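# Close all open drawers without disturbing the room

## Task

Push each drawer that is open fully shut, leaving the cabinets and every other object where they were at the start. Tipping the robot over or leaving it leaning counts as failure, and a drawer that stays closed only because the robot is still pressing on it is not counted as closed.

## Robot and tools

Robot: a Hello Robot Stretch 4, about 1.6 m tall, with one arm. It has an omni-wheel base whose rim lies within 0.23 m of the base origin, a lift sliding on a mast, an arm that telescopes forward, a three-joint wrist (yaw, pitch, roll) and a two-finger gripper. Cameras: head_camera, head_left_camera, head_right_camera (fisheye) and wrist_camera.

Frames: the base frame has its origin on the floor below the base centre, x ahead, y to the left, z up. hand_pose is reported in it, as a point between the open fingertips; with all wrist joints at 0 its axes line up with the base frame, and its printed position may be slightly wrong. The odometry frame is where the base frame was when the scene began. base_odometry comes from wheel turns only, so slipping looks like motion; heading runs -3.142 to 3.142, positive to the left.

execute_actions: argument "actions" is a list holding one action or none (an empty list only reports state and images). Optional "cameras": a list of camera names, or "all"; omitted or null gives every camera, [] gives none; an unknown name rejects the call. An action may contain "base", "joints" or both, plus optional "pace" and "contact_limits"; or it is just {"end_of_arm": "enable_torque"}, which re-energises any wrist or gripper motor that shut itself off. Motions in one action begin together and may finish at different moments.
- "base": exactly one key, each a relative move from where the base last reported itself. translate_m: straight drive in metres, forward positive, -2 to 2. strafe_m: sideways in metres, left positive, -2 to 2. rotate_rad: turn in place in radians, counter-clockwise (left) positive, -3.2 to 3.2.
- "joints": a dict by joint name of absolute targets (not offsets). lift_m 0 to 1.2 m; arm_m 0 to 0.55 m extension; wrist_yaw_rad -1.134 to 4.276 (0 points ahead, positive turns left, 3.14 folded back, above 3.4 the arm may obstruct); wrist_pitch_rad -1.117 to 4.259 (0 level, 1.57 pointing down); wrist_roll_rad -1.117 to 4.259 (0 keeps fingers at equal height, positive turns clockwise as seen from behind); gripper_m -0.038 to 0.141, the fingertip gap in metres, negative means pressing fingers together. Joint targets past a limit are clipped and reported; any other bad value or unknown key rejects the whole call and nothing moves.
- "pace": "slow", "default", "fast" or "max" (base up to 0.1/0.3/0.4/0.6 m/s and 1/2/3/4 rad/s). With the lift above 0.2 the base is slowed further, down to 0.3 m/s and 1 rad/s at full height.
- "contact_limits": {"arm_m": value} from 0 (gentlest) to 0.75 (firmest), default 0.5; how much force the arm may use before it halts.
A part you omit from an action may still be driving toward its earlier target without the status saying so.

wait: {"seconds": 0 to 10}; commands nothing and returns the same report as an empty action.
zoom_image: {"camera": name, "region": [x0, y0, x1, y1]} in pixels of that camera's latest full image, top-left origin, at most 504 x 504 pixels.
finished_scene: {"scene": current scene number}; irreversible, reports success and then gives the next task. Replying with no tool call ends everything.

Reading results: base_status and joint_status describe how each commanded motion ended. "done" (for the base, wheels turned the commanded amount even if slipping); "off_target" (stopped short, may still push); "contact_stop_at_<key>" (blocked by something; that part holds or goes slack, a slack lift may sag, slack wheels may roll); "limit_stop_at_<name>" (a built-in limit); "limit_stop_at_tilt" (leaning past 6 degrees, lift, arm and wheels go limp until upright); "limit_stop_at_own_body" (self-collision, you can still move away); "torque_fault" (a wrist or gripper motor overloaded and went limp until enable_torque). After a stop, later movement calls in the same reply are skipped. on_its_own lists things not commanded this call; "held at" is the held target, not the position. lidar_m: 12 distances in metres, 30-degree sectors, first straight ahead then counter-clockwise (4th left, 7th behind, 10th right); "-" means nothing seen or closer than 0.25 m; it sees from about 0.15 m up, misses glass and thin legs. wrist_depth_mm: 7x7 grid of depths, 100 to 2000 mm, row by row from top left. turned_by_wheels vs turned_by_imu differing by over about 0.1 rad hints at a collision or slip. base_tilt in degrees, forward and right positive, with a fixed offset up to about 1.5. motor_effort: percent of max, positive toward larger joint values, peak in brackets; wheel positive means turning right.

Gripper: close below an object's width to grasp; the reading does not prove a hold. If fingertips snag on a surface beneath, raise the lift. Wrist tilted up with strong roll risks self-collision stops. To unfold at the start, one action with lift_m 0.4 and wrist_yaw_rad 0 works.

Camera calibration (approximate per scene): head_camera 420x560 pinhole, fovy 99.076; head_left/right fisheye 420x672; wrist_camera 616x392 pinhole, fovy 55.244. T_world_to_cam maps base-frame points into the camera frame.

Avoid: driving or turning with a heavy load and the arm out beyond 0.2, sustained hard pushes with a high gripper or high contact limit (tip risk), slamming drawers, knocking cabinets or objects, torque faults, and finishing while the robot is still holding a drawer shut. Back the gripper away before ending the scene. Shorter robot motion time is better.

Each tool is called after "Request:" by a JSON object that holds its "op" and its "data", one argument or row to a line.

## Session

Request:
{"op": "execute_actions", "data": {
  "actions": []
}}

Scene clock: 0.00 s.
base_odometry: x=+0.000 y=+0.000 heading=+0.000 (m, m, rad; odometry frame)
turned_by_wheels: +0.000 (rad since the last result)
turned_by_imu: +0.000 (rad since the last result)
base_tilt: forward=+1.0 right=-0.4 (deg)
lidar_m: 1.35 1.21 1.01 1.11 2.08 2.21 2.25 1.21 1.20 1.34 0.98 0.88
base_status: not commanded
joint_positions: lift_m=+0.249 arm_m=-0.002 wrist_yaw_rad=+3.068 wrist_pitch_rad=-0.013 wrist_roll_rad=-0.003 gripper_m=+0.057
joint_status: not commanded
motor_effort: lift_m=+19 arm_m=+0 wrist_yaw_rad=-1 wrist_pitch_rad=-6 wrist_roll_rad=+0 gripper_m=-4 wheel_0=+0 wheel_1=+0 wheel_2=+0 (%)
hand_pose: x=-0.1128 y=+0.1083 z=+0.4311 quat_wxyz=(+0.037, +0.006, -0.002, +0.999) (m; base frame)
wrist_depth_mm: - 140 - - - - - / - 139 - - - - - / 105 139 249 - - - - / 121 140 - - - - - / 1756 - - - - - - / 1618 1576 191 1661 191 1464 1464 / 1098 1060 1025 139 1118 946 1042
pictures: head_camera, head_left_camera, head_right_camera, wrist_camera
camera_calibration (this result's frames):
wrist_camera: T_world_to_cam=[[0.0264994, 0.99955, -0.0140655, -0.086422], [-0.00911274, -0.0138283, -0.999863, 0.48715], [-0.999607, 0.0266239, 0.00874219, 0.10623], [0, 0, 0, 1]] pos_world=[0.112918, 0.0902913, 0.484939]
Images, in order (width x height): head_camera 420x560, head_left_camera 420x672, head_right_camera 420x672, wrist_camera 616x392.

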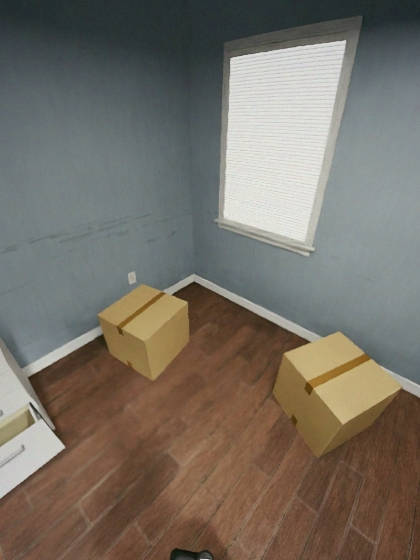

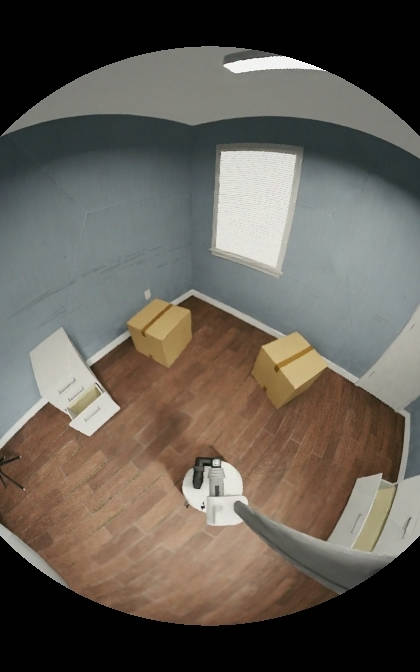

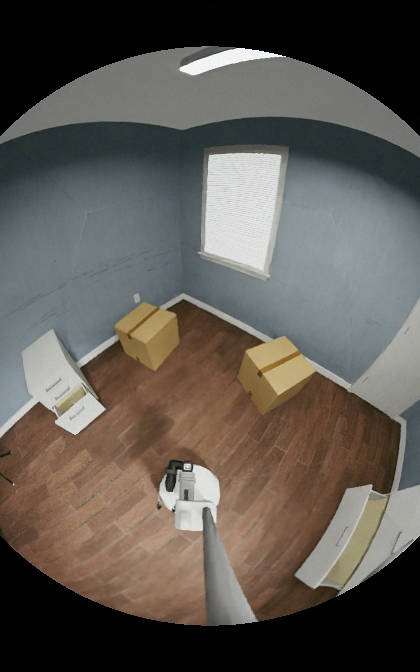

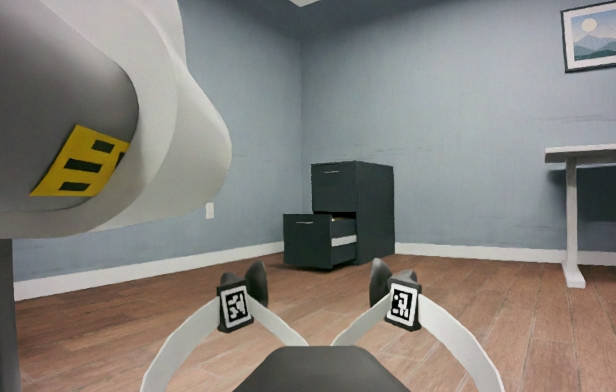

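Request:
{"op": "execute_actions", "data": {
  "actions": [
    {"base":{"rotate_rad":0.865},"joints":{"lift_m":0.4,"wrist_yaw_rad":0,"gripper_m":0.0}}
  ]
}}

Scene clock: 10.23 s.
base_odometry: x=+0.000 y=+0.000 heading=+0.865 (m, m, rad; odometry frame)
turned_by_wheels: +0.865 (rad since the last result)
turned_by_imu: +0.877 (rad since the last result)
base_tilt: forward=+0.9 right=-0.4 (deg)
lidar_m: 1.02 1.03 2.08 2.18 2.25 2.07 1.19 1.26 1.83 0.90 1.08 1.20
base_status: done
joint_positions: lift_m=+0.400 arm_m=-0.002 wrist_yaw_rad=+0.000 wrist_pitch_rad=-0.013 wrist_roll_rad=-0.003 gripper_m=+0.000
joint_status: all done
motor_effort: lift_m=+22(22) arm_m=+0(0) wrist_yaw_rad=-3(6) wrist_pitch_rad=-6(6) wrist_roll_rad=+2(0) gripper_m=-6(9) wheel_0=+0(8) wheel_1=+1(7) wheel_2=+0(6) (%)
hand_pose: x=+0.4570 y=-0.0873 z=+0.5817 quat_wxyz=(+1.000, -0.002, -0.006, +0.000) (m; base frame)
wrist_depth_mm: 1464 1499 1537 1499 1499 1537 1576 / 1499 1499 1537 1537 1537 1537 1537 / 1499 1537 1464 1499 1499 1537 1576 / 1499 931 1008 1537 1499 1537 1618 / 1537 931 904 1537 1576 1255 1229 / 1499 917 931 192 184 960 854 / 768 778 778 146 1397 831 854
pictures: head_camera, head_left_camera, head_right_camera, wrist_camera
camera_calibration (this result's frames):
wrist_camera: T_world_to_cam=[[0.047283, -0.998782, -0.0140656, -0.0878054], [0.00804142, 0.0144615, -0.999863, 0.634857], [0.998849, 0.0471635, 0.00871542, -0.231801], [0, 0, 0, 1]] pos_world=[0.230581, -0.0859469, 0.635555]
Images, in order (width x height): head_camera 420x560, head_left_camera 420x672, head_right_camera 420x672, wrist_camera 616x392.

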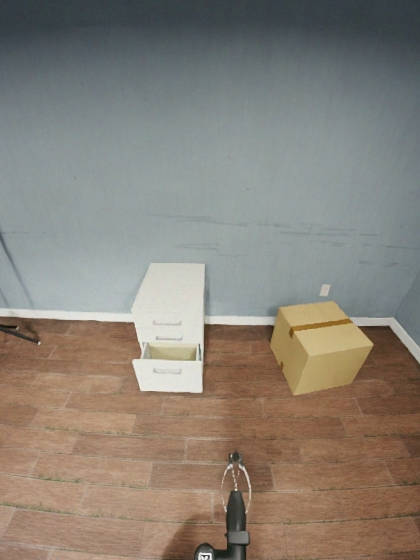

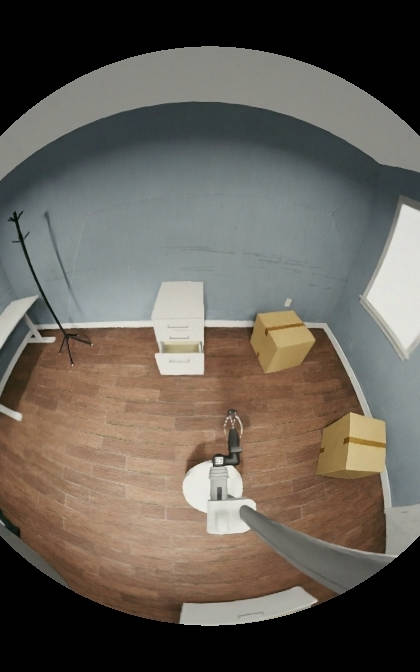

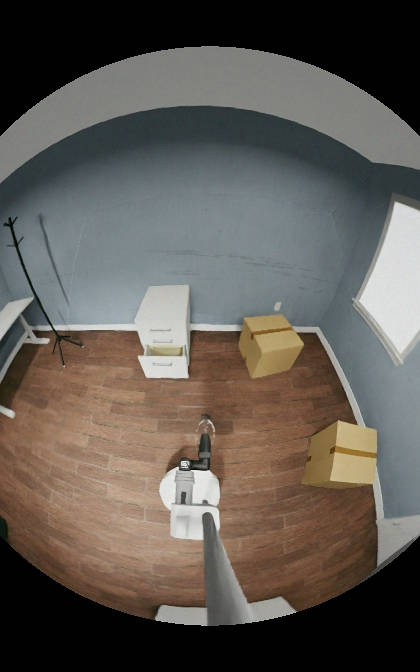

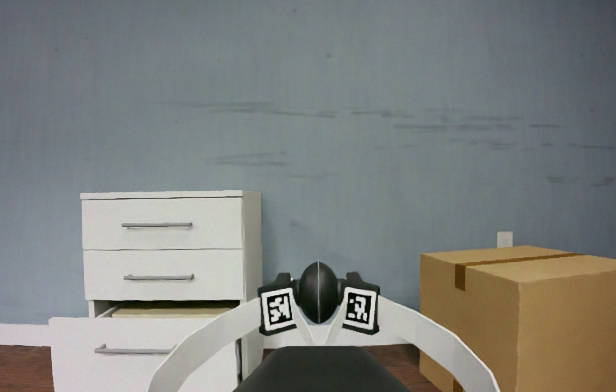

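Request:
{"op": "execute_actions", "data": {
  "actions": [
    {"base":{"strafe_m":0.40},"joints":{"lift_m":0.06,"arm_m":0.1},"pace":"fast"}
  ],
  "cameras": ["head_camera","wrist_camera"]
}}

Scene clock: 18.20 s.
base_odometry: x=-0.304 y=+0.259 heading=+0.865 (m, m, rad; odometry frame)
turned_by_wheels: +0.000 (rad since the last result)
turned_by_imu: +0.001 (rad since the last result)
base_tilt: forward=+1.0 right=-0.5 (deg)
lidar_m: 0.97 1.81 1.74 1.81 1.92 2.12 1.24 1.27 2.25 1.31 1.55 1.06
base_status: done
joint_positions: lift_m=+0.060 arm_m=+0.099 wrist_yaw_rad=+0.000 wrist_pitch_rad=-0.013 wrist_roll_rad=-0.003 gripper_m=+0.000
joint_status: all done
motor_effort: lift_m=+17(18) arm_m=+6(9) wrist_yaw_rad=-1(3) wrist_pitch_rad=-6(6) wrist_roll_rad=+2(0) gripper_m=-6(5) wheel_0=+0(9) wheel_1=+0(10) wheel_2=+1(4) (%)
hand_pose: x=+0.5582 y=-0.0874 z=+0.2421 quat_wxyz=(+1.000, -0.002, -0.006, +0.000) (m; base frame)
wrist_depth_mm: 1366 1366 1397 1118 1464 1430 1430 / 1397 1397 1397 820 842 1430 1430 / 1397 1366 1397 820 820 1430 1430 / 1430 1397 668 676 676 1430 1118 / 1336 1430 668 676 683 1430 1118 / 931 960 654 191 184 891 878 / 654 634 597 147 615 559 621
pictures: head_camera, wrist_camera
camera_calibration (this result's frames):
wrist_camera: T_world_to_cam=[[0.0467557, -0.998807, -0.014061, -0.0972298], [0.00814957, 0.0144574, -0.999862, 0.294455], [0.998873, 0.0466346, 0.00881582, -0.330036], [0, 0, 0, 1]] pos_world=[0.331811, -0.0859798, 0.295957]
Images, in order (width x height): head_camera 420x560, wrist_camera 616x392.

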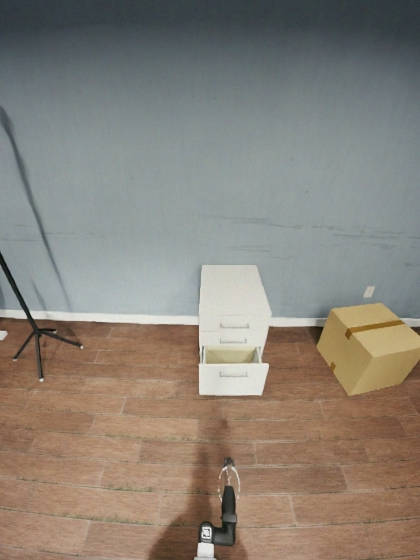

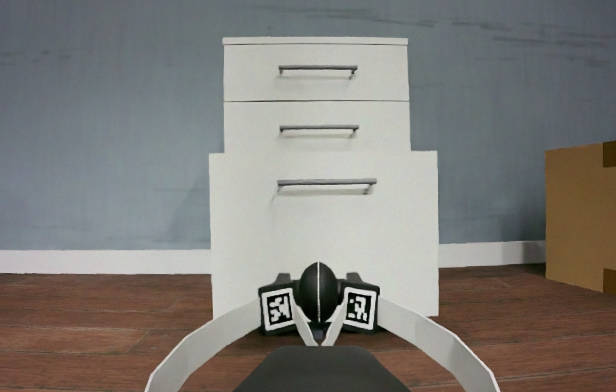

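Request:
{"op": "execute_actions", "data": {
  "actions": [
    {"base":{"translate_m":0.30},"joints":{"arm_m":0.21},"pace":"fast"}
  ],
  "cameras": []
}}

Request:
{"op": "execute_actions", "data": {
  "actions": [
    {"joints":{"arm_m":0.37},"pace":"slow","contact_limits":{"arm_m":0.3}}
  ],
  "cameras": ["head_camera","wrist_camera"]
}}

Scene clock: 24.87 s.
base_odometry: x=-0.110 y=+0.488 heading=+0.865 (m, m, rad; odometry frame)
turned_by_wheels: +0.000 (rad since the last result)
turned_by_imu: +0.000 (rad since the last result)
base_tilt: forward=+1.1 right=-0.4 (deg)
lidar_m: 0.68 1.49 1.56 1.79 2.12 2.17 1.52 1.56 1.40 1.34 1.24 0.71
base_status: done
joint_positions: lift_m=+0.060 arm_m=+0.209 wrist_yaw_rad=+0.000 wrist_pitch_rad=-0.013 wrist_roll_rad=-0.003 gripper_m=+0.000
joint_status: all done
motor_effort: lift_m=+17(17) arm_m=+6(7) wrist_yaw_rad=-1(0) wrist_pitch_rad=-6(7) wrist_roll_rad=+1(1) gripper_m=-7(7) wheel_0=+1(6) wheel_1=+0(5) wheel_2=+1(8) (%)
hand_pose: x=+0.6683 y=-0.0874 z=+0.2421 quat_wxyz=(+1.000, -0.002, -0.006, +0.000) (m; base frame)
wrist_depth_mm: 976 976 410 415 418 430 1025 / 976 410 410 413 392 427 1042 / 991 254 258 259 263 267 268 / 976 254 257 260 264 267 268 / 976 255 258 259 264 266 267 / 778 256 257 191 184 267 268 / 585 255 258 147 263 268 272
pictures: none
No camera images: the call's "cameras" was empty. Leave "cameras" out to get every camera's image.

Scene clock: 27.73 s.
base_odometry: x=-0.110 y=+0.488 heading=+0.865 (m, m, rad; odometry frame)
turned_by_wheels: +0.000 (rad since the last result)
turned_by_imu: +0.001 (rad since the last result)
base_tilt: forward=+1.2 right=-0.4 (deg)
lidar_m: 0.82 1.50 1.54 1.81 2.08 2.16 1.53 1.58 1.39 1.34 1.22 0.89
base_status: not commanded
joint_positions: lift_m=+0.060 arm_m=+0.369 wrist_yaw_rad=+0.000 wrist_pitch_rad=-0.013 wrist_roll_rad=-0.003 gripper_m=+0.000
joint_status: all done
motor_effort: lift_m=+18(17) arm_m=+7(11) wrist_yaw_rad=+0(12) wrist_pitch_rad=-5(6) wrist_roll_rad=+1(0) gripper_m=-6(7) wheel_0=+2(4) wheel_1=+1(2) wheel_2=-1(4) (%)
contact_limits: arm_m 0.3
hand_pose: x=+0.8282 y=-0.0875 z=+0.2422 quat_wxyz=(+1.000, -0.002, -0.007, +0.000) (m; base frame)
wrist_depth_mm: 248 250 255 257 259 263 264 / 247 241 245 247 251 253 255 / 239 240 243 246 248 253 255 / 240 241 244 247 248 252 255 / 239 241 243 246 249 254 253 / 238 241 243 191 183 251 254 / 240 241 245 147 249 252 254
pictures: head_camera, wrist_camera
camera_calibration (this result's frames):
wrist_camera: T_world_to_cam=[[0.0466414, -0.998813, -0.01405, -0.109792], [0.00838843, 0.0144564, -0.99986, 0.292115], [0.998876, 0.0465171, 0.00905274, -0.599732], [0, 0, 0, 1]] pos_world=[0.601729, -0.0859871, 0.295961]
Images, in order (width x height): head_camera 420x560, wrist_camera 616x392.

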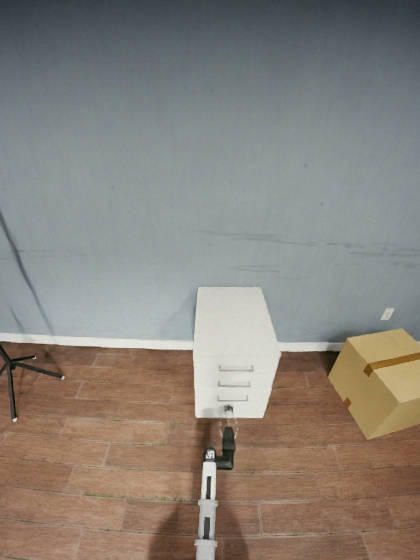

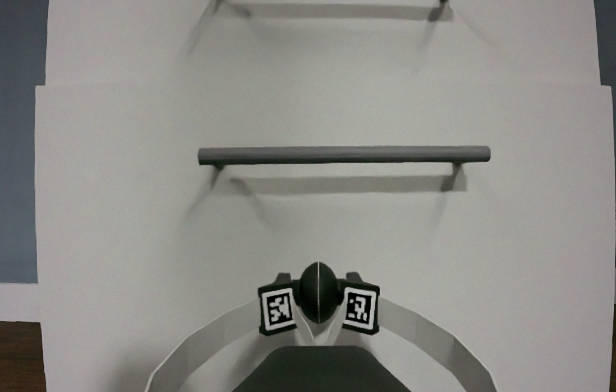

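Request:
{"op": "execute_actions", "data": {
  "actions": [
    {"joints":{"arm_m":0.398},"pace":"slow","contact_limits":{"arm_m":0.25}}
  ],
  "cameras": ["wrist_camera"]
}}

Scene clock: 33.23 s.
base_odometry: x=-0.110 y=+0.488 heading=+0.865 (m, m, rad; odometry frame)
turned_by_wheels: +0.000 (rad since the last result)
turned_by_imu: +0.002 (rad since the last result)
base_tilt: forward=+1.0 right=-0.5 (deg)
lidar_m: 0.82 1.49 1.57 1.79 2.08 2.19 1.53 1.58 1.37 1.34 1.23 0.89
base_status: not commanded
joint_positions: lift_m=+0.060 arm_m=+0.396 wrist_yaw_rad=-0.004 wrist_pitch_rad=-0.014 wrist_roll_rad=-0.003 gripper_m=+0.000
joint_status: all done
motor_effort: lift_m=+18(17) arm_m=+12(10) wrist_yaw_rad=+11(11) wrist_pitch_rad=-4(5) wrist_roll_rad=+2(2) gripper_m=-5(8) wheel_0=+3(3) wheel_1=+2(1) wheel_2=-3(3) (%)
contact_limits: arm_m 0.25
hand_pose: x=+0.8549 y=-0.0886 z=+0.2423 quat_wxyz=(+1.000, -0.002, -0.007, -0.002) (m; base frame)
wrist_depth_mm: 223 225 227 230 234 236 238 / 223 226 227 231 233 236 239 / 223 225 227 230 233 236 238 / 223 225 228 230 233 236 238 / 222 225 229 230 233 236 239 / 223 225 226 200 182 237 238 / 223 224 229 138 233 236 239
pictures: wrist_camera
camera_calibration (this result's frames):
wrist_camera: T_world_to_cam=[[0.0426468, -0.998992, -0.01403, -0.108796], [0.00886977, 0.0144208, -0.999857, 0.291614], [0.999051, 0.0425162, 0.00947583, -0.626992], [0, 0, 0, 1]] pos_world=[0.62845, -0.0862347, 0.295987]
Images, in order (width x height): wrist_camera 616x392.

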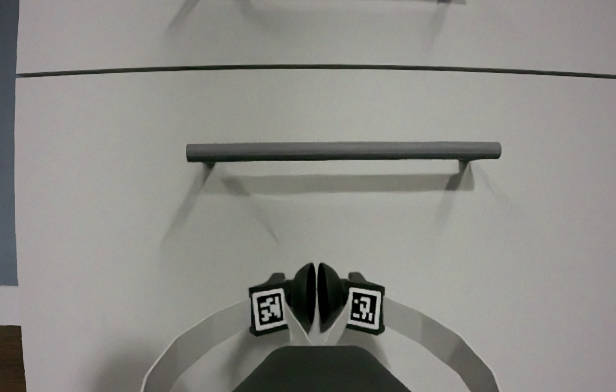

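Request:
{"op": "execute_actions", "data": {
  "actions": [
    {"base":{"translate_m":-0.55},"joints":{"arm_m":0.0,"lift_m":0.2},"pace":"fast"}
  ],
  "cameras": []
}}

Request:
{"op": "execute_actions", "data": {
  "actions": [
    {"base":{"rotate_rad":-3.06},"joints":{"lift_m":0.35},"pace":"fast"}
  ]
}}

Scene clock: 46.53 s.
base_odometry: x=-0.467 y=+0.069 heading=+0.865 (m, m, rad; odometry frame)
turned_by_wheels: +0.000 (rad since the last result)
turned_by_imu: +0.006 (rad since the last result)
base_tilt: forward=+1.0 right=-0.5 (deg)
lidar_m: 1.38 1.93 1.87 1.79 1.78 1.83 0.97 1.00 1.36 1.32 1.43 1.61
base_status: done
joint_positions: lift_m=+0.200 arm_m=+0.001 wrist_yaw_rad=+0.000 wrist_pitch_rad=-0.013 wrist_roll_rad=-0.003 gripper_m=+0.000
joint_status: all done
motor_effort: lift_m=+22(23) arm_m=-6(8) wrist_yaw_rad=+0(11) wrist_pitch_rad=-6(10) wrist_roll_rad=+2(0) gripper_m=-6(7) wheel_0=+2(7) wheel_1=+1(5) wheel_2=-1(14) (%)
hand_pose: x=+0.4605 y=-0.0875 z=+0.3817 quat_wxyz=(+1.000, -0.002, -0.006, +0.000) (m; base frame)
wrist_depth_mm: 1708 1708 1708 1756 1756 1756 1808 / 1756 1708 1756 1756 1756 1756 1863 / 1708 1708 1756 1205 1808 1756 1808 / 1661 1708 1756 1182 1756 1756 1308 / 1708 1661 1756 1182 1808 1756 1160 / 1397 1397 1281 191 183 1308 1160 / 960 946 878 147 917 809 917
pictures: none
No camera images: the call's "cameras" was empty. Leave "cameras" out to get every camera's image.

Scene clock: 48.83 s.
base_odometry: x=-0.467 y=+0.069 heading=-2.195 (m, m, rad; odometry frame)
turned_by_wheels: -3.060 (rad since the last result)
turned_by_imu: -3.095 (rad since the last result)
base_tilt: forward=+1.1 right=-0.4 (deg)
lidar_m: 1.00 1.04 2.24 1.33 1.53 1.43 1.38 1.93 1.84 1.79 1.77 1.81
base_status: done
joint_positions: lift_m=+0.350 arm_m=+0.001 wrist_yaw_rad=+0.000 wrist_pitch_rad=-0.013 wrist_roll_rad=-0.003 gripper_m=+0.000
joint_status: all done
motor_effort: lift_m=+21(22) arm_m=-6(6) wrist_yaw_rad=-1(1) wrist_pitch_rad=-6(6) wrist_roll_rad=+2(1) gripper_m=-7(6) wheel_0=+0(8) wheel_1=+1(10) wheel_2=-1(7) (%)
hand_pose: x=+0.4605 y=-0.0874 z=+0.5318 quat_wxyz=(+1.000, -0.002, -0.006, +0.000) (m; base frame)
wrist_depth_mm: 1576 1576 1537 1537 1537 1464 1499 / 1098 1042 1078 1499 1464 1499 1499 / 1098 1078 1060 1537 1499 1499 1430 / 1078 1078 1060 1499 1499 1499 1464 / 1078 1078 1060 1499 1464 1499 1464 / 768 750 750 191 184 1499 1464 / 759 750 750 147 1229 1138 1205
pictures: head_camera, head_left_camera, head_right_camera, wrist_camera
camera_calibration (this result's frames):
wrist_camera: T_world_to_cam=[[0.046846, -0.998803, -0.0140559, -0.0886039], [0.00811631, 0.0144515, -0.999863, 0.584923], [0.998869, 0.0467255, 0.0087836, -0.234926], [0, 0, 0, 1]] pos_world=[0.234064, -0.0859738, 0.58566]
Images, in order (width x height): head_camera 420x560, head_left_camera 420x672, head_right_camera 420x672, wrist_camera 616x392.

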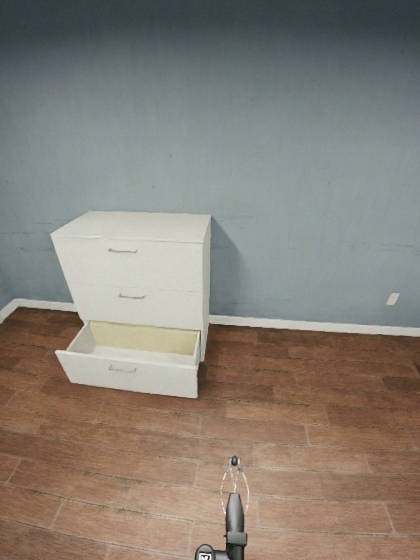

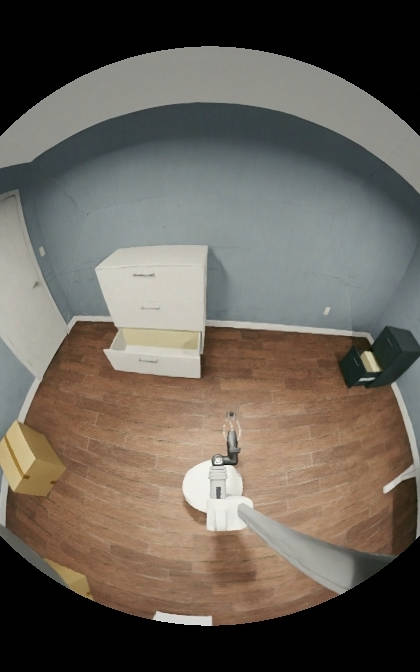

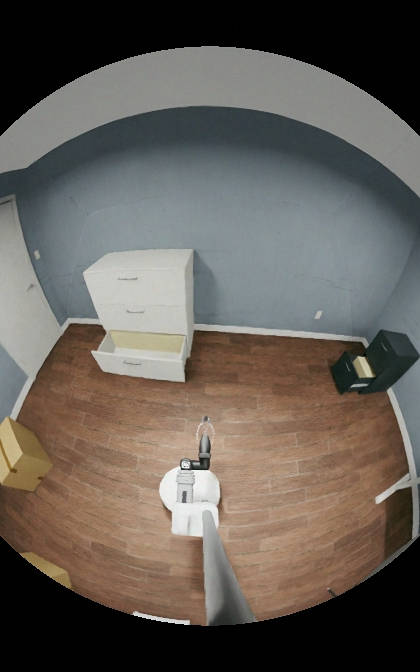

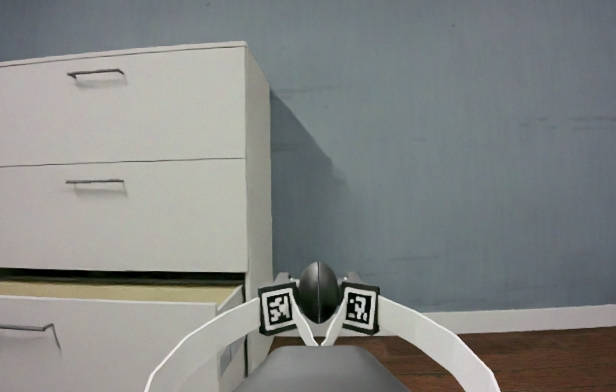

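Request:
{"op": "execute_actions", "data": {
  "actions": [
    {"base":{"strafe_m":0.64},"joints":{"lift_m":0.06,"arm_m":0.1},"pace":"fast"}
  ],
  "cameras": ["wrist_camera"]
}}

Request:
{"op": "execute_actions", "data": {
  "actions": [
    {"base":{"translate_m":0.37},"pace":"fast"}
  ],
  "cameras": ["wrist_camera"]
}}

Scene clock: 56.93 s.
base_odometry: x=+0.053 y=-0.305 heading=-2.195 (m, m, rad; odometry frame)
turned_by_wheels: +0.000 (rad since the last result)
turned_by_imu: +0.000 (rad since the last result)
base_tilt: forward=+1.1 right=-0.4 (deg)
lidar_m: 0.97 1.05 1.58 0.68 0.75 1.31 1.41 1.42 2.40 2.45 2.38 1.04
base_status: done
joint_positions: lift_m=+0.060 arm_m=+0.099 wrist_yaw_rad=+0.000 wrist_pitch_rad=-0.013 wrist_roll_rad=-0.003 gripper_m=+0.000
joint_status: all done
motor_effort: lift_m=+18(18) arm_m=+7(6) wrist_yaw_rad=-1(0) wrist_pitch_rad=-6(6) wrist_roll_rad=+1(1) gripper_m=-7(6) wheel_0=+0(9) wheel_1=+0(11) wheel_2=+0(0) (%)
hand_pose: x=+0.5582 y=-0.0874 z=+0.2421 quat_wxyz=(+1.000, -0.002, -0.006, +0.000) (m; base frame)
wrist_depth_mm: 1499 1499 991 991 960 1397 1397 / 1537 1499 991 976 946 1397 1397 / 1464 1499 976 991 976 960 1366 / 1499 676 676 676 654 647 1397 / 1499 691 676 661 647 647 1205 / 831 683 676 191 185 647 723 / 647 647 585 147 615 559 609
pictures: wrist_camera
camera_calibration (this result's frames):
wrist_camera: T_world_to_cam=[[0.0467647, -0.998807, -0.0140549, -0.097233], [0.00813786, 0.0144507, -0.999862, 0.294426], [0.998873, 0.0466439, 0.00880394, -0.330007], [0, 0, 0, 1]] pos_world=[0.331786, -0.0859789, 0.295924]
Images, in order (width x height): wrist_camera 616x392.

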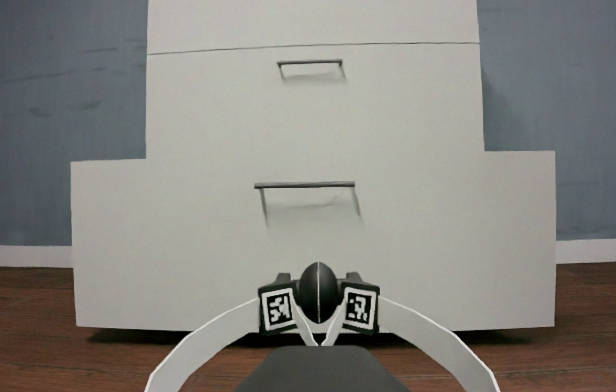

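Scene clock: 59.13 s.
base_odometry: x=-0.163 y=-0.605 heading=-2.195 (m, m, rad; odometry frame)
turned_by_wheels: +0.000 (rad since the last result)
turned_by_imu: -0.002 (rad since the last result)
base_tilt: forward=+1.1 right=-0.6 (deg)
lidar_m: 0.60 0.64 1.52 1.08 0.82 1.68 1.73 1.85 2.55 2.27 1.92 0.65
base_status: done
joint_positions: lift_m=+0.060 arm_m=+0.099 wrist_yaw_rad=+0.000 wrist_pitch_rad=-0.013 wrist_roll_rad=-0.003 gripper_m=+0.000
joint_status: not commanded
motor_effort: lift_m=+18(17) arm_m=+6(6) wrist_yaw_rad=-1(1) wrist_pitch_rad=-6(6) wrist_roll_rad=+1(0) gripper_m=-5(5) wheel_0=-2(5) wheel_1=-1(5) wheel_2=+1(14) (%)
hand_pose: x=+0.5582 y=-0.0874 z=+0.2421 quat_wxyz=(+1.000, -0.002, -0.006, +0.000) (m; base frame)
wrist_depth_mm: 1118 621 627 615 609 603 591 / 1138 621 615 615 609 597 591 / 306 303 300 298 294 289 286 / 307 304 298 296 293 287 287 / 307 304 300 298 293 290 286 / 307 304 298 191 183 290 287 / 307 304 298 147 291 287 286
pictures: wrist_camera
camera_calibration (this result's frames):
wrist_camera: T_world_to_cam=[[0.0467639, -0.998807, -0.0140568, -0.0972335], [0.00809648, 0.0144508, -0.999863, 0.294436], [0.998873, 0.0466437, 0.00876259, -0.330023], [0, 0, 0, 1]] pos_world=[0.331815, -0.0859789, 0.295921]
Images, in order (width x height): wrist_camera 616x392.

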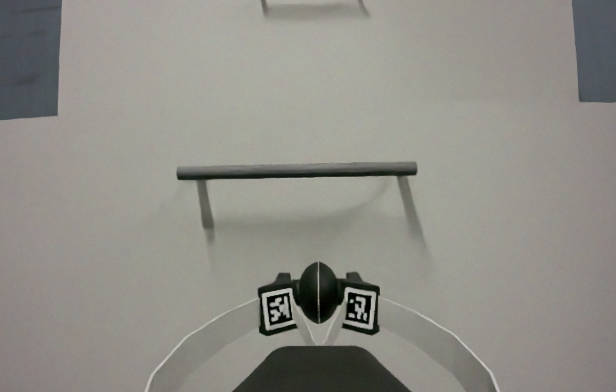

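Request:
{"op": "execute_actions", "data": {
  "actions": [
    {"joints":{"arm_m":0.455},"pace":"slow","contact_limits":{"arm_m":0.45}}
  ],
  "cameras": ["wrist_camera"]
}}

Scene clock: 66.57 s.
base_odometry: x=-0.163 y=-0.605 heading=-2.195 (m, m, rad; odometry frame)
turned_by_wheels: +0.000 (rad since the last result)
turned_by_imu: +0.002 (rad since the last result)
base_tilt: forward=+1.0 right=-0.5 (deg)
lidar_m: 0.89 0.93 1.53 1.10 0.81 1.68 1.73 1.84 2.53 2.30 1.93 0.95
base_status: not commanded
joint_positions: lift_m=+0.060 arm_m=+0.454 wrist_yaw_rad=-0.004 wrist_pitch_rad=-0.013 wrist_roll_rad=-0.003 gripper_m=+0.000
joint_status: all done
motor_effort: lift_m=+17(18) arm_m=+8(13) wrist_yaw_rad=+9(16) wrist_pitch_rad=-5(6) wrist_roll_rad=+2(1) gripper_m=-6(6) wheel_0=-2(2) wheel_1=+0(2) wheel_2=-4(6) (%)
contact_limits: arm_m 0.45
hand_pose: x=+0.9127 y=-0.0884 z=+0.2422 quat_wxyz=(+1.000, -0.002, -0.007, -0.002) (m; base frame)
wrist_depth_mm: 267 263 260 258 256 253 251 / 266 263 236 234 233 229 227 / 240 237 236 234 230 229 227 / 242 238 235 233 231 229 228 / 241 238 236 234 232 229 228 / 242 239 236 191 183 229 228 / 241 239 236 145 233 228 229
pictures: wrist_camera
camera_calibration (this result's frames):
wrist_camera: T_world_to_cam=[[0.0432306, -0.998966, -0.0140373, -0.111621], [0.00856858, 0.0144207, -0.999859, 0.291268], [0.999028, 0.0431043, 0.00918313, -0.684581], [0, 0, 0, 1]] pos_world=[0.686245, -0.0861981, 0.295947]
Images, in order (width x height): wrist_camera 616x392.

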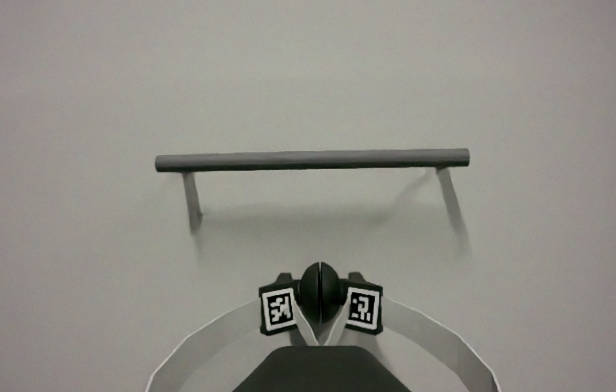

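Request:
{"op": "execute_actions", "data": {
  "actions": [
    {"joints":{"arm_m":0.484},"pace":"slow","contact_limits":{"arm_m":0.35}}
  ],
  "cameras": ["wrist_camera","head_right_camera"]
}}

Scene clock: 71.07 s.
base_odometry: x=-0.163 y=-0.605 heading=-2.195 (m, m, rad; odometry frame)
turned_by_wheels: +0.000 (rad since the last result)
turned_by_imu: +0.002 (rad since the last result)
base_tilt: forward=+1.0 right=-0.4 (deg)
lidar_m: 0.92 0.99 1.54 1.08 0.82 1.69 1.74 1.85 2.56 2.28 1.92 0.95
base_status: not commanded
joint_positions: lift_m=+0.060 arm_m=+0.482 wrist_yaw_rad=-0.004 wrist_pitch_rad=-0.014 wrist_roll_rad=-0.003 gripper_m=+0.000
joint_status: all done
motor_effort: lift_m=+18(18) arm_m=+12(12) wrist_yaw_rad=+12(13) wrist_pitch_rad=-4(5) wrist_roll_rad=+1(1) gripper_m=-4(7) wheel_0=+1(2) wheel_1=+2(2) wheel_2=-3(3) (%)
contact_limits: arm_m 0.35
hand_pose: x=+0.9409 y=-0.0887 z=+0.2423 quat_wxyz=(+1.000, -0.002, -0.007, -0.002) (m; base frame)
wrist_depth_mm: 237 235 233 229 229 226 224 / 237 236 233 229 228 226 224 / 239 236 234 229 229 226 224 / 237 236 233 231 229 227 224 / 237 236 233 231 229 226 224 / 239 236 233 199 182 227 224 / 239 235 234 137 229 224 225
pictures: head_right_camera, wrist_camera
camera_calibration (this result's frames):
wrist_camera: T_world_to_cam=[[0.0423507, -0.999004, -0.0140187, -0.112273], [0.00897579, 0.0144112, -0.999856, 0.29076], [0.999062, 0.0422187, 0.00957717, -0.712924], [0, 0, 0, 1]] pos_world=[0.714401, -0.0862526, 0.295972]
Images, in order (width x height): head_right_camera 420x672, wrist_camera 616x392.

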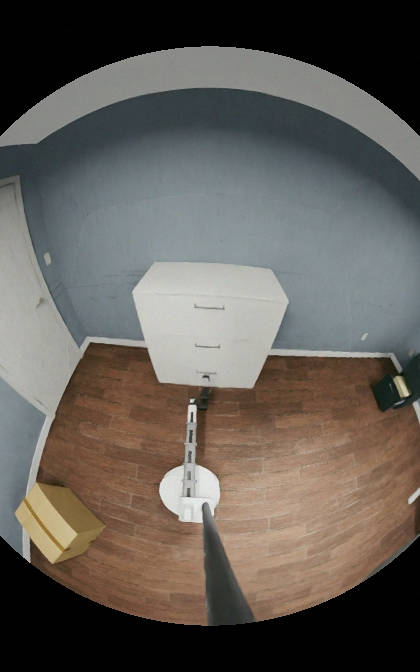

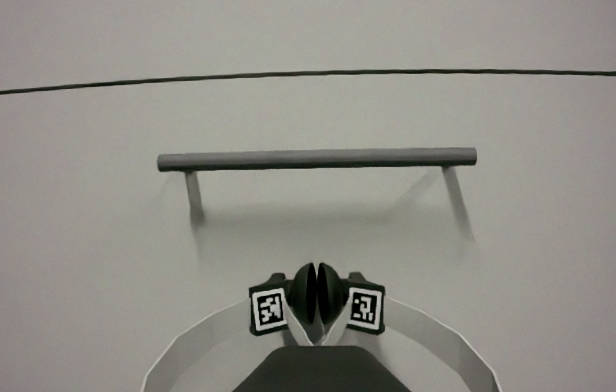

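Request:
{"op": "execute_actions", "data": {
  "actions": [
    {"joints":{"arm_m":0.43},"pace":"fast"}
  ],
  "cameras": []
}}

Request:
{"op": "execute_actions", "data": {
  "actions": [
    {"base":{"strafe_m":-1.15},"joints":{"arm_m":0.05},"pace":"fast"}
  ],
  "cameras": []
}}

Request:
{"op": "execute_actions", "data": {
  "actions": [
    {"base":{"translate_m":0.68},"pace":"fast"}
  ],
  "cameras": []
}}

Request:
{"op": "execute_actions", "data": {
  "actions": [
    {"base":{"rotate_rad":-1.57}}
  ],
  "cameras": ["head_camera","wrist_camera"]
}}

Scene clock: 84.53 s.
base_odometry: x=-0.163 y=-0.605 heading=-2.195 (m, m, rad; odometry frame)
turned_by_wheels: +0.000 (rad since the last result)
turned_by_imu: +0.001 (rad since the last result)
base_tilt: forward=+1.2 right=-0.4 (deg)
lidar_m: 0.90 1.00 1.53 1.09 0.81 1.68 1.71 1.85 2.54 2.26 1.95 0.99
base_status: not commanded
joint_positions: lift_m=+0.060 arm_m=+0.431 wrist_yaw_rad=+0.000 wrist_pitch_rad=-0.013 wrist_roll_rad=-0.003 gripper_m=+0.000
joint_status: all done
motor_effort: lift_m=+17(18) arm_m=-6(8) wrist_yaw_rad=+0(12) wrist_pitch_rad=-6(6) wrist_roll_rad=+1(2) gripper_m=-6(6) wheel_0=+0(0) wheel_1=+1(2) wheel_2=-2(3) (%)
hand_pose: x=+0.8905 y=-0.0875 z=+0.2421 quat_wxyz=(+1.000, -0.002, -0.006, +0.000) (m; base frame)
wrist_depth_mm: 290 286 283 281 277 273 271 / 290 287 283 282 278 273 272 / 290 287 283 281 277 274 271 / 290 289 283 279 278 274 273 / 291 287 285 281 278 276 272 / 290 287 283 191 184 274 272 / 291 289 285 147 279 273 273
pictures: none
No camera images: the call's "cameras" was empty. Leave "cameras" out to get every camera's image.

Scene clock: 88.63 s.
base_odometry: x=-1.097 y=+0.067 heading=-2.195 (m, m, rad; odometry frame)
turned_by_wheels: +0.000 (rad since the last result)
turned_by_imu: +0.004 (rad since the last result)
base_tilt: forward=+1.1 right=-0.4 (deg)
lidar_m: 1.36 1.10 1.32 1.89 1.94 1.87 2.16 1.82 1.49 1.50 1.14 1.39
base_status: done
joint_positions: lift_m=+0.060 arm_m=+0.051 wrist_yaw_rad=+0.000 wrist_pitch_rad=-0.013 wrist_roll_rad=-0.003 gripper_m=+0.000
joint_status: all done
motor_effort: lift_m=+17(18) arm_m=-7(7) wrist_yaw_rad=-1(2) wrist_pitch_rad=-6(6) wrist_roll_rad=+1(0) gripper_m=-7(7) wheel_0=+1(12) wheel_1=-1(10) wheel_2=+0(7) (%)
hand_pose: x=+0.5105 y=-0.0875 z=+0.2420 quat_wxyz=(+1.000, -0.002, -0.006, +0.000) (m; base frame)
wrist_depth_mm: 946 1118 1098 1078 1078 1060 1060 / 946 1098 1098 1060 1078 1042 1060 / 931 1118 1098 1078 1078 1042 1042 / 946 1078 1098 1078 1042 1060 1042 / 931 1118 1098 1078 1060 1060 1025 / 854 946 960 191 184 891 866 / 654 640 585 147 615 559 609
pictures: none
No camera images: the call's "cameras" was empty. Leave "cameras" out to get every camera's image.

Scene clock: 91.63 s.
base_odometry: x=-1.494 y=-0.485 heading=-2.195 (m, m, rad; odometry frame)
turned_by_wheels: +0.000 (rad since the last result)
turned_by_imu: -0.003 (rad since the last result)
base_tilt: forward=+0.9 right=-0.4 (deg)
lidar_m: 0.68 0.72 0.65 1.00 2.20 2.56 2.53 1.97 2.14 1.07 0.95 0.71
base_status: done
joint_positions: lift_m=+0.060 arm_m=+0.051 wrist_yaw_rad=+0.000 wrist_pitch_rad=-0.013 wrist_roll_rad=-0.003 gripper_m=+0.000
joint_status: not commanded
motor_effort: lift_m=+18(18) arm_m=-7(6) wrist_yaw_rad=-1(1) wrist_pitch_rad=-6(6) wrist_roll_rad=+2(1) gripper_m=-6(6) wheel_0=+0(4) wheel_1=-2(5) wheel_2=+1(10) (%)
hand_pose: x=+0.5105 y=-0.0875 z=+0.2420 quat_wxyz=(+1.000, -0.002, -0.006, +0.000) (m; base frame)
wrist_depth_mm: 421 415 407 404 399 397 394 / 421 413 407 407 402 397 392 / 418 413 413 404 402 397 394 / 418 415 410 404 402 397 394 / 418 413 410 402 404 397 397 / 421 415 410 191 184 397 392 / 415 410 407 147 402 384 392
pictures: none
No camera images: the call's "cameras" was empty. Leave "cameras" out to get every camera's image.

Scene clock: 93.70 s.
base_odometry: x=-1.494 y=-0.485 heading=+2.518 (m, m, rad; odometry frame)
turned_by_wheels: -1.570 (rad since the last result)
turned_by_imu: -1.588 (rad since the last result)
base_tilt: forward=+1.1 right=-0.4 (deg)
lidar_m: 1.06 0.96 0.70 0.68 0.74 0.64 1.04 2.17 2.53 2.52 1.93 2.12
base_status: done
joint_positions: lift_m=+0.060 arm_m=+0.051 wrist_yaw_rad=+0.000 wrist_pitch_rad=-0.013 wrist_roll_rad=-0.003 gripper_m=+0.000
joint_status: not commanded
motor_effort: lift_m=+18(18) arm_m=-6(6) wrist_yaw_rad=-1(1) wrist_pitch_rad=-6(6) wrist_roll_rad=+2(0) gripper_m=-7(5) wheel_0=+1(1) wheel_1=-1(7) wheel_2=-1(5) (%)
hand_pose: x=+0.5105 y=-0.0874 z=+0.2420 quat_wxyz=(+1.000, -0.002, -0.006, +0.000) (m; base frame)
wrist_depth_mm: 1008 1430 1808 1808 1808 1756 1756 / 1042 1464 1863 1118 1756 1863 1808 / 1025 1499 1808 1138 1808 1808 1756 / 1025 1464 1863 798 788 1808 1756 / 1025 1430 1366 788 809 1708 1618 / 891 946 798 191 184 904 878 / 647 634 585 147 621 554 615
pictures: head_camera, wrist_camera
camera_calibration (this result's frames):
wrist_camera: T_world_to_cam=[[0.0467375, -0.998808, -0.0140577, -0.0949953], [0.008014, 0.0144476, -0.999864, 0.294833], [0.998875, 0.0466184, 0.0086797, -0.282323], [0, 0, 0, 1]] pos_world=[0.284083, -0.0859803, 0.295908]
Images, in order (width x height): head_camera 420x560, wrist_camera 616x392.

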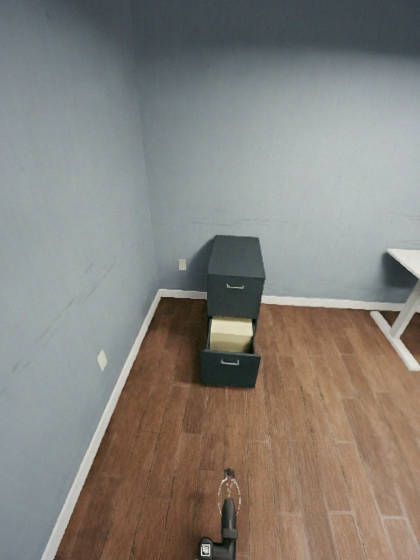

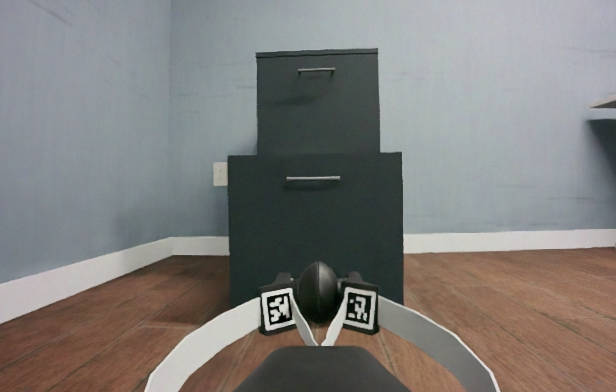

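Request:
{"op": "execute_actions", "data": {
  "actions": [
    {"base":{"translate_m":0.46},"joints":{"arm_m":0.115},"pace":"fast"}
  ],
  "cameras": ["head_camera"]
}}

Request:
{"op": "execute_actions", "data": {
  "actions": [
    {"joints":{"arm_m":0.45},"pace":"slow","contact_limits":{"arm_m":0.4}}
  ],
  "cameras": ["head_camera","wrist_camera"]
}}

Scene clock: 100.03 s.
base_odometry: x=-1.867 y=-0.217 heading=+2.518 (m, m, rad; odometry frame)
turned_by_wheels: +0.000 (rad since the last result)
turned_by_imu: -0.001 (rad since the last result)
base_tilt: forward=+1.0 right=-0.5 (deg)
lidar_m: 0.59 0.95 0.68 0.66 0.69 0.98 1.10 2.57 2.66 2.56 1.70 0.63
base_status: done
joint_positions: lift_m=+0.060 arm_m=+0.114 wrist_yaw_rad=+0.000 wrist_pitch_rad=-0.013 wrist_roll_rad=-0.003 gripper_m=+0.000
joint_status: all done
motor_effort: lift_m=+17(18) arm_m=+6(10) wrist_yaw_rad=-1(0) wrist_pitch_rad=-6(6) wrist_roll_rad=+2(1) gripper_m=-6(7) wheel_0=-1(8) wheel_1=+1(7) wheel_2=+0(8) (%)
hand_pose: x=+0.5732 y=-0.0874 z=+0.2421 quat_wxyz=(+1.000, -0.002, -0.006, +0.000) (m; base frame)
wrist_depth_mm: 1008 1308 621 621 609 1255 1308 / 1008 1160 282 278 274 271 1255 / 991 285 281 277 272 270 267 / 991 283 282 278 274 270 267 / 1008 286 282 276 274 270 270 / 878 286 281 191 184 271 268 / 640 286 279 147 273 268 267
pictures: head_camera
Images, in order (width x height): head_camera 420x560.

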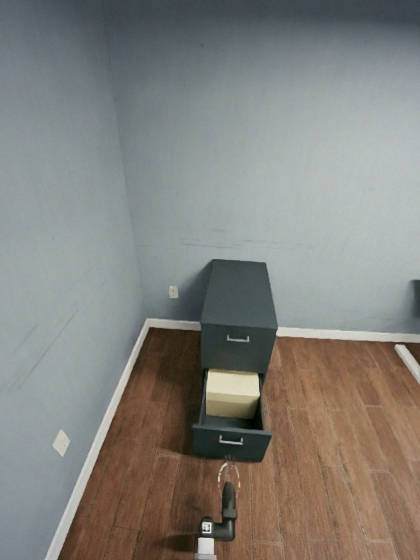

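Scene clock: 104.67 s.
base_odometry: x=-1.867 y=-0.217 heading=+2.518 (m, m, rad; odometry frame)
turned_by_wheels: -0.001 (rad since the last result)
turned_by_imu: +0.001 (rad since the last result)
base_tilt: forward=+1.0 right=-0.6 (deg)
lidar_m: 0.90 0.92 0.68 0.66 0.70 1.00 1.10 2.56 2.67 2.50 1.66 0.94
base_status: not commanded
joint_positions: lift_m=+0.060 arm_m=+0.448 wrist_yaw_rad=-0.006 wrist_pitch_rad=-0.013 wrist_roll_rad=-0.003 gripper_m=+0.000
joint_status: all done
on_its_own: wrist_yaw_rad is at rest, and its effort (+16) is outside its rest range (-13 to +13)
motor_effort: lift_m=+18(18) arm_m=+8(15) wrist_yaw_rad=+16(22) wrist_pitch_rad=-4(6) wrist_roll_rad=+1(2) gripper_m=-5(5) wheel_0=-2(3) wheel_1=+0(4) wheel_2=-6(9) (%)
contact_limits: arm_m 0.4
hand_pose: x=+0.9073 y=-0.0891 z=+0.2422 quat_wxyz=(+1.000, -0.002, -0.007, -0.003) (m; base frame)
wrist_depth_mm: 1008 290 286 285 278 276 272 / 904 238 235 234 231 228 225 / 917 240 236 231 229 229 227 / 904 239 236 233 231 229 226 / 904 239 236 233 231 229 226 / 768 239 236 200 182 228 226 / 603 239 236 143 231 227 227
pictures: head_camera, wrist_camera
camera_calibration (this result's frames):
wrist_camera: T_world_to_cam=[[0.0408232, -0.999068, -0.014029, -0.10991], [0.00872239, 0.0143965, -0.999858, 0.291206], [0.999128, 0.0406951, 0.00930198, -0.679537], [0, 0, 0, 1]] pos_world=[0.680892, -0.0863464, 0.295944]
Images, in order (width x height): head_camera 420x560, wrist_camera 616x392.

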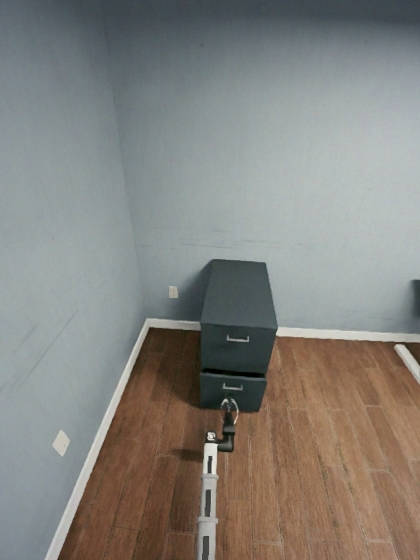

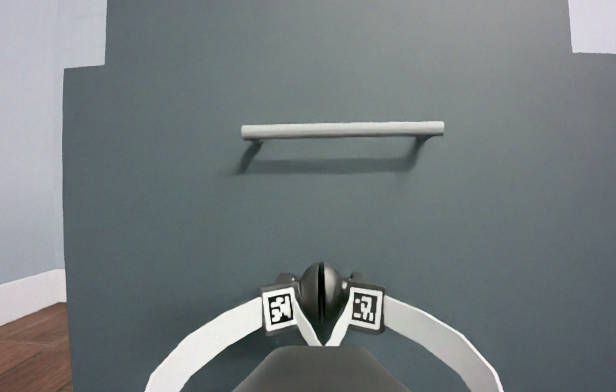

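Remaining about 0.050.

Request:
{"op": "execute_actions", "data": {
  "actions": [
    {"joints":{"arm_m":0.502},"pace":"slow","contact_limits":{"arm_m":0.4}}
  ],
  "cameras": ["head_camera","wrist_camera"]
}}

Scene clock: 110.03 s.
base_odometry: x=-1.867 y=-0.217 heading=+2.518 (m, m, rad; odometry frame)
turned_by_wheels: +0.000 (rad since the last result)
turned_by_imu: +0.002 (rad since the last result)
base_tilt: forward=+0.9 right=-0.4 (deg)
lidar_m: 0.93 0.95 0.71 0.67 0.70 1.00 1.09 2.58 2.65 2.55 1.70 0.99
base_status: not commanded
joint_positions: lift_m=+0.060 arm_m=+0.500 wrist_yaw_rad=-0.006 wrist_pitch_rad=-0.013 wrist_roll_rad=-0.003 gripper_m=+0.000
joint_status: all done
on_its_own: wrist_yaw_rad is at rest, and its effort (+15) is outside its rest range (-13 to +13)
motor_effort: lift_m=+18(18) arm_m=+11(8) wrist_yaw_rad=+15(22) wrist_pitch_rad=-5(5) wrist_roll_rad=+0(1) gripper_m=-5(5) wheel_0=-1(2) wheel_1=+1(1) wheel_2=-6(7) (%)
contact_limits: arm_m 0.4
hand_pose: x=+0.9590 y=-0.0890 z=+0.2422 quat_wxyz=(+1.000, -0.002, -0.007, -0.003) (m; base frame)
wrist_depth_mm: 931 236 235 231 229 226 224 / 904 237 235 231 228 226 224 / 891 236 235 231 229 226 224 / 917 236 235 232 229 226 224 / 878 238 235 231 229 226 225 / 842 238 234 198 182 227 224 / 609 238 234 140 229 224 226
pictures: head_camera, wrist_camera
camera_calibration (this result's frames):
wrist_camera: T_world_to_cam=[[0.0411641, -0.999054, -0.0140327, -0.112245], [0.00863338, 0.0143997, -0.999859, 0.290816], [0.999115, 0.0410371, 0.00921797, -0.73107], [0, 0, 0, 1]] pos_world=[0.732532, -0.0863254, 0.295939]
Images, in order (width x height): head_camera 420x560, wrist_camera 616x392.

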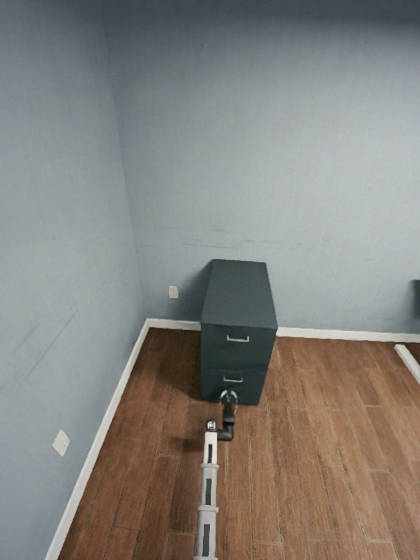

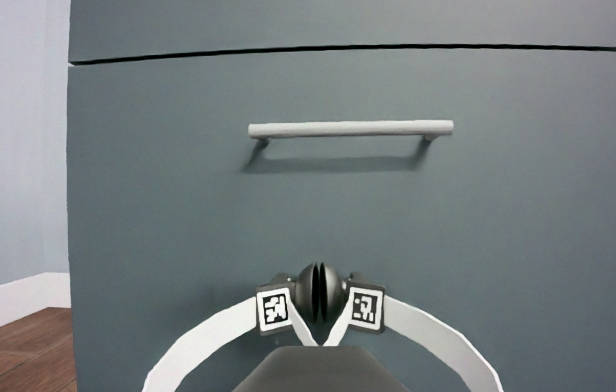

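Request:
{"op": "execute_actions", "data": {
  "actions": [
    {"joints":{"arm_m":0.508},"pace":"slow","contact_limits":{"arm_m":0.35}}
  ],
  "cameras": []
}}

Request:
{"op": "execute_actions", "data": {
  "actions": [
    {"joints":{"arm_m":0.42},"pace":"fast"}
  ],
  "cameras": ["wrist_camera","head_right_camera","head_left_camera"]
}}

Scene clock: 115.00 s.
base_odometry: x=-1.867 y=-0.217 heading=+2.518 (m, m, rad; odometry frame)
turned_by_wheels: +0.000 (rad since the last result)
turned_by_imu: +0.001 (rad since the last result)
base_tilt: forward=+1.0 right=-0.5 (deg)
lidar_m: 0.94 0.94 0.70 0.67 0.70 1.02 1.09 2.58 2.65 2.50 1.69 0.98
base_status: not commanded
joint_positions: lift_m=+0.060 arm_m=+0.505 wrist_yaw_rad=-0.012 wrist_pitch_rad=-0.014 wrist_roll_rad=-0.003 gripper_m=+0.000
joint_status: all done
on_its_own: wrist_yaw_rad is at rest, and its effort (+34) is outside its rest range (-13 to +13)
motor_effort: lift_m=+18(18) arm_m=+17(18) wrist_yaw_rad=+34(34) wrist_pitch_rad=-1(4) wrist_roll_rad=+0(0) gripper_m=-1(5) wheel_0=+3(3) wheel_1=+4(4) wheel_2=-13(13) (%)
contact_limits: arm_m 0.35
hand_pose: x=+0.9632 y=-0.0910 z=+0.2425 quat_wxyz=(+1.000, -0.002, -0.007, -0.006) (m; base frame)
wrist_depth_mm: 904 233 230 228 225 222 221 / 904 233 230 228 225 222 221 / 904 233 230 228 225 224 221 / 931 234 231 229 227 223 223 / 891 233 230 228 225 224 221 / 759 233 182 198 182 224 222 / 585 234 231 131 227 223 221
pictures: none
No camera images: the call's "cameras" was empty. Leave "cameras" out to get every camera's image.

Scene clock: 116.03 s.
base_odometry: x=-1.867 y=-0.217 heading=+2.519 (m, m, rad; odometry frame)
turned_by_wheels: +0.000 (rad since the last result)
turned_by_imu: +0.001 (rad since the last result)
base_tilt: forward=+1.0 right=-0.5 (deg)
lidar_m: 0.94 0.95 0.69 0.67 0.70 0.99 1.11 2.57 2.64 2.56 1.69 1.00
base_status: not commanded
joint_positions: lift_m=+0.060 arm_m=+0.421 wrist_yaw_rad=+0.000 wrist_pitch_rad=-0.013 wrist_roll_rad=-0.003 gripper_m=+0.000
joint_status: all done
motor_effort: lift_m=+18(17) arm_m=-7(16) wrist_yaw_rad=-1(34) wrist_pitch_rad=-6(6) wrist_roll_rad=+0(1) gripper_m=-6(7) wheel_0=+0(4) wheel_1=+1(4) wheel_2=+0(13) (%)
hand_pose: x=+0.8805 y=-0.0874 z=+0.2421 quat_wxyz=(+1.000, -0.002, -0.006, +0.000) (m; base frame)
wrist_depth_mm: 991 319 314 307 306 300 297 / 991 317 312 309 304 301 307 / 991 317 315 307 303 301 300 / 991 319 315 309 306 303 300 / 991 317 315 310 306 303 300 / 866 317 314 191 184 303 298 / 647 574 312 146 304 301 298
pictures: head_left_camera, head_right_camera, wrist_camera
camera_calibration (this result's frames):
wrist_camera: T_world_to_cam=[[0.0466826, -0.998811, -0.0140539, -0.112256], [0.008096, 0.0144471, -0.999863, 0.291817], [0.998877, 0.0465624, 0.0087608, -0.651906], [0, 0, 0, 1]] pos_world=[0.654051, -0.0859837, 0.295911]
Images, in order (width x height): head_left_camera 420x672, head_right_camera 420x672, wrist_camera 616x392.

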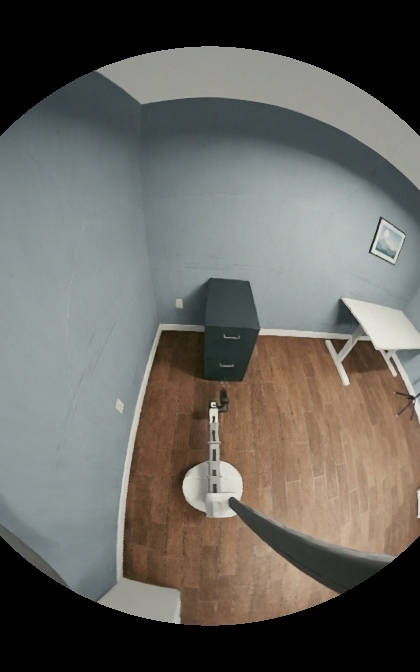

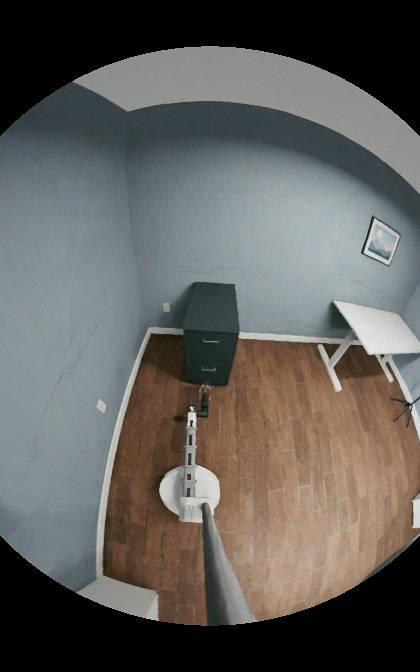

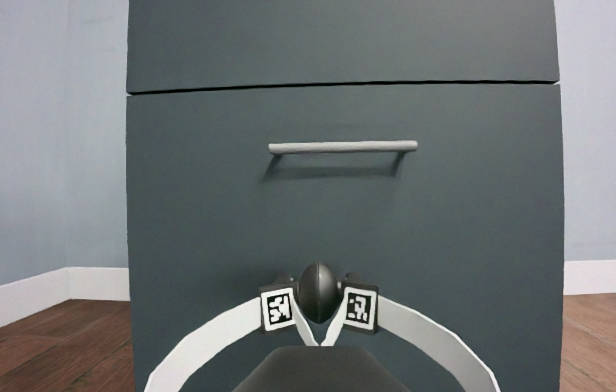

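Request:
{"op": "finished_scene", "data": {
  "scene": 2
}}

The scene is finished: the task was done.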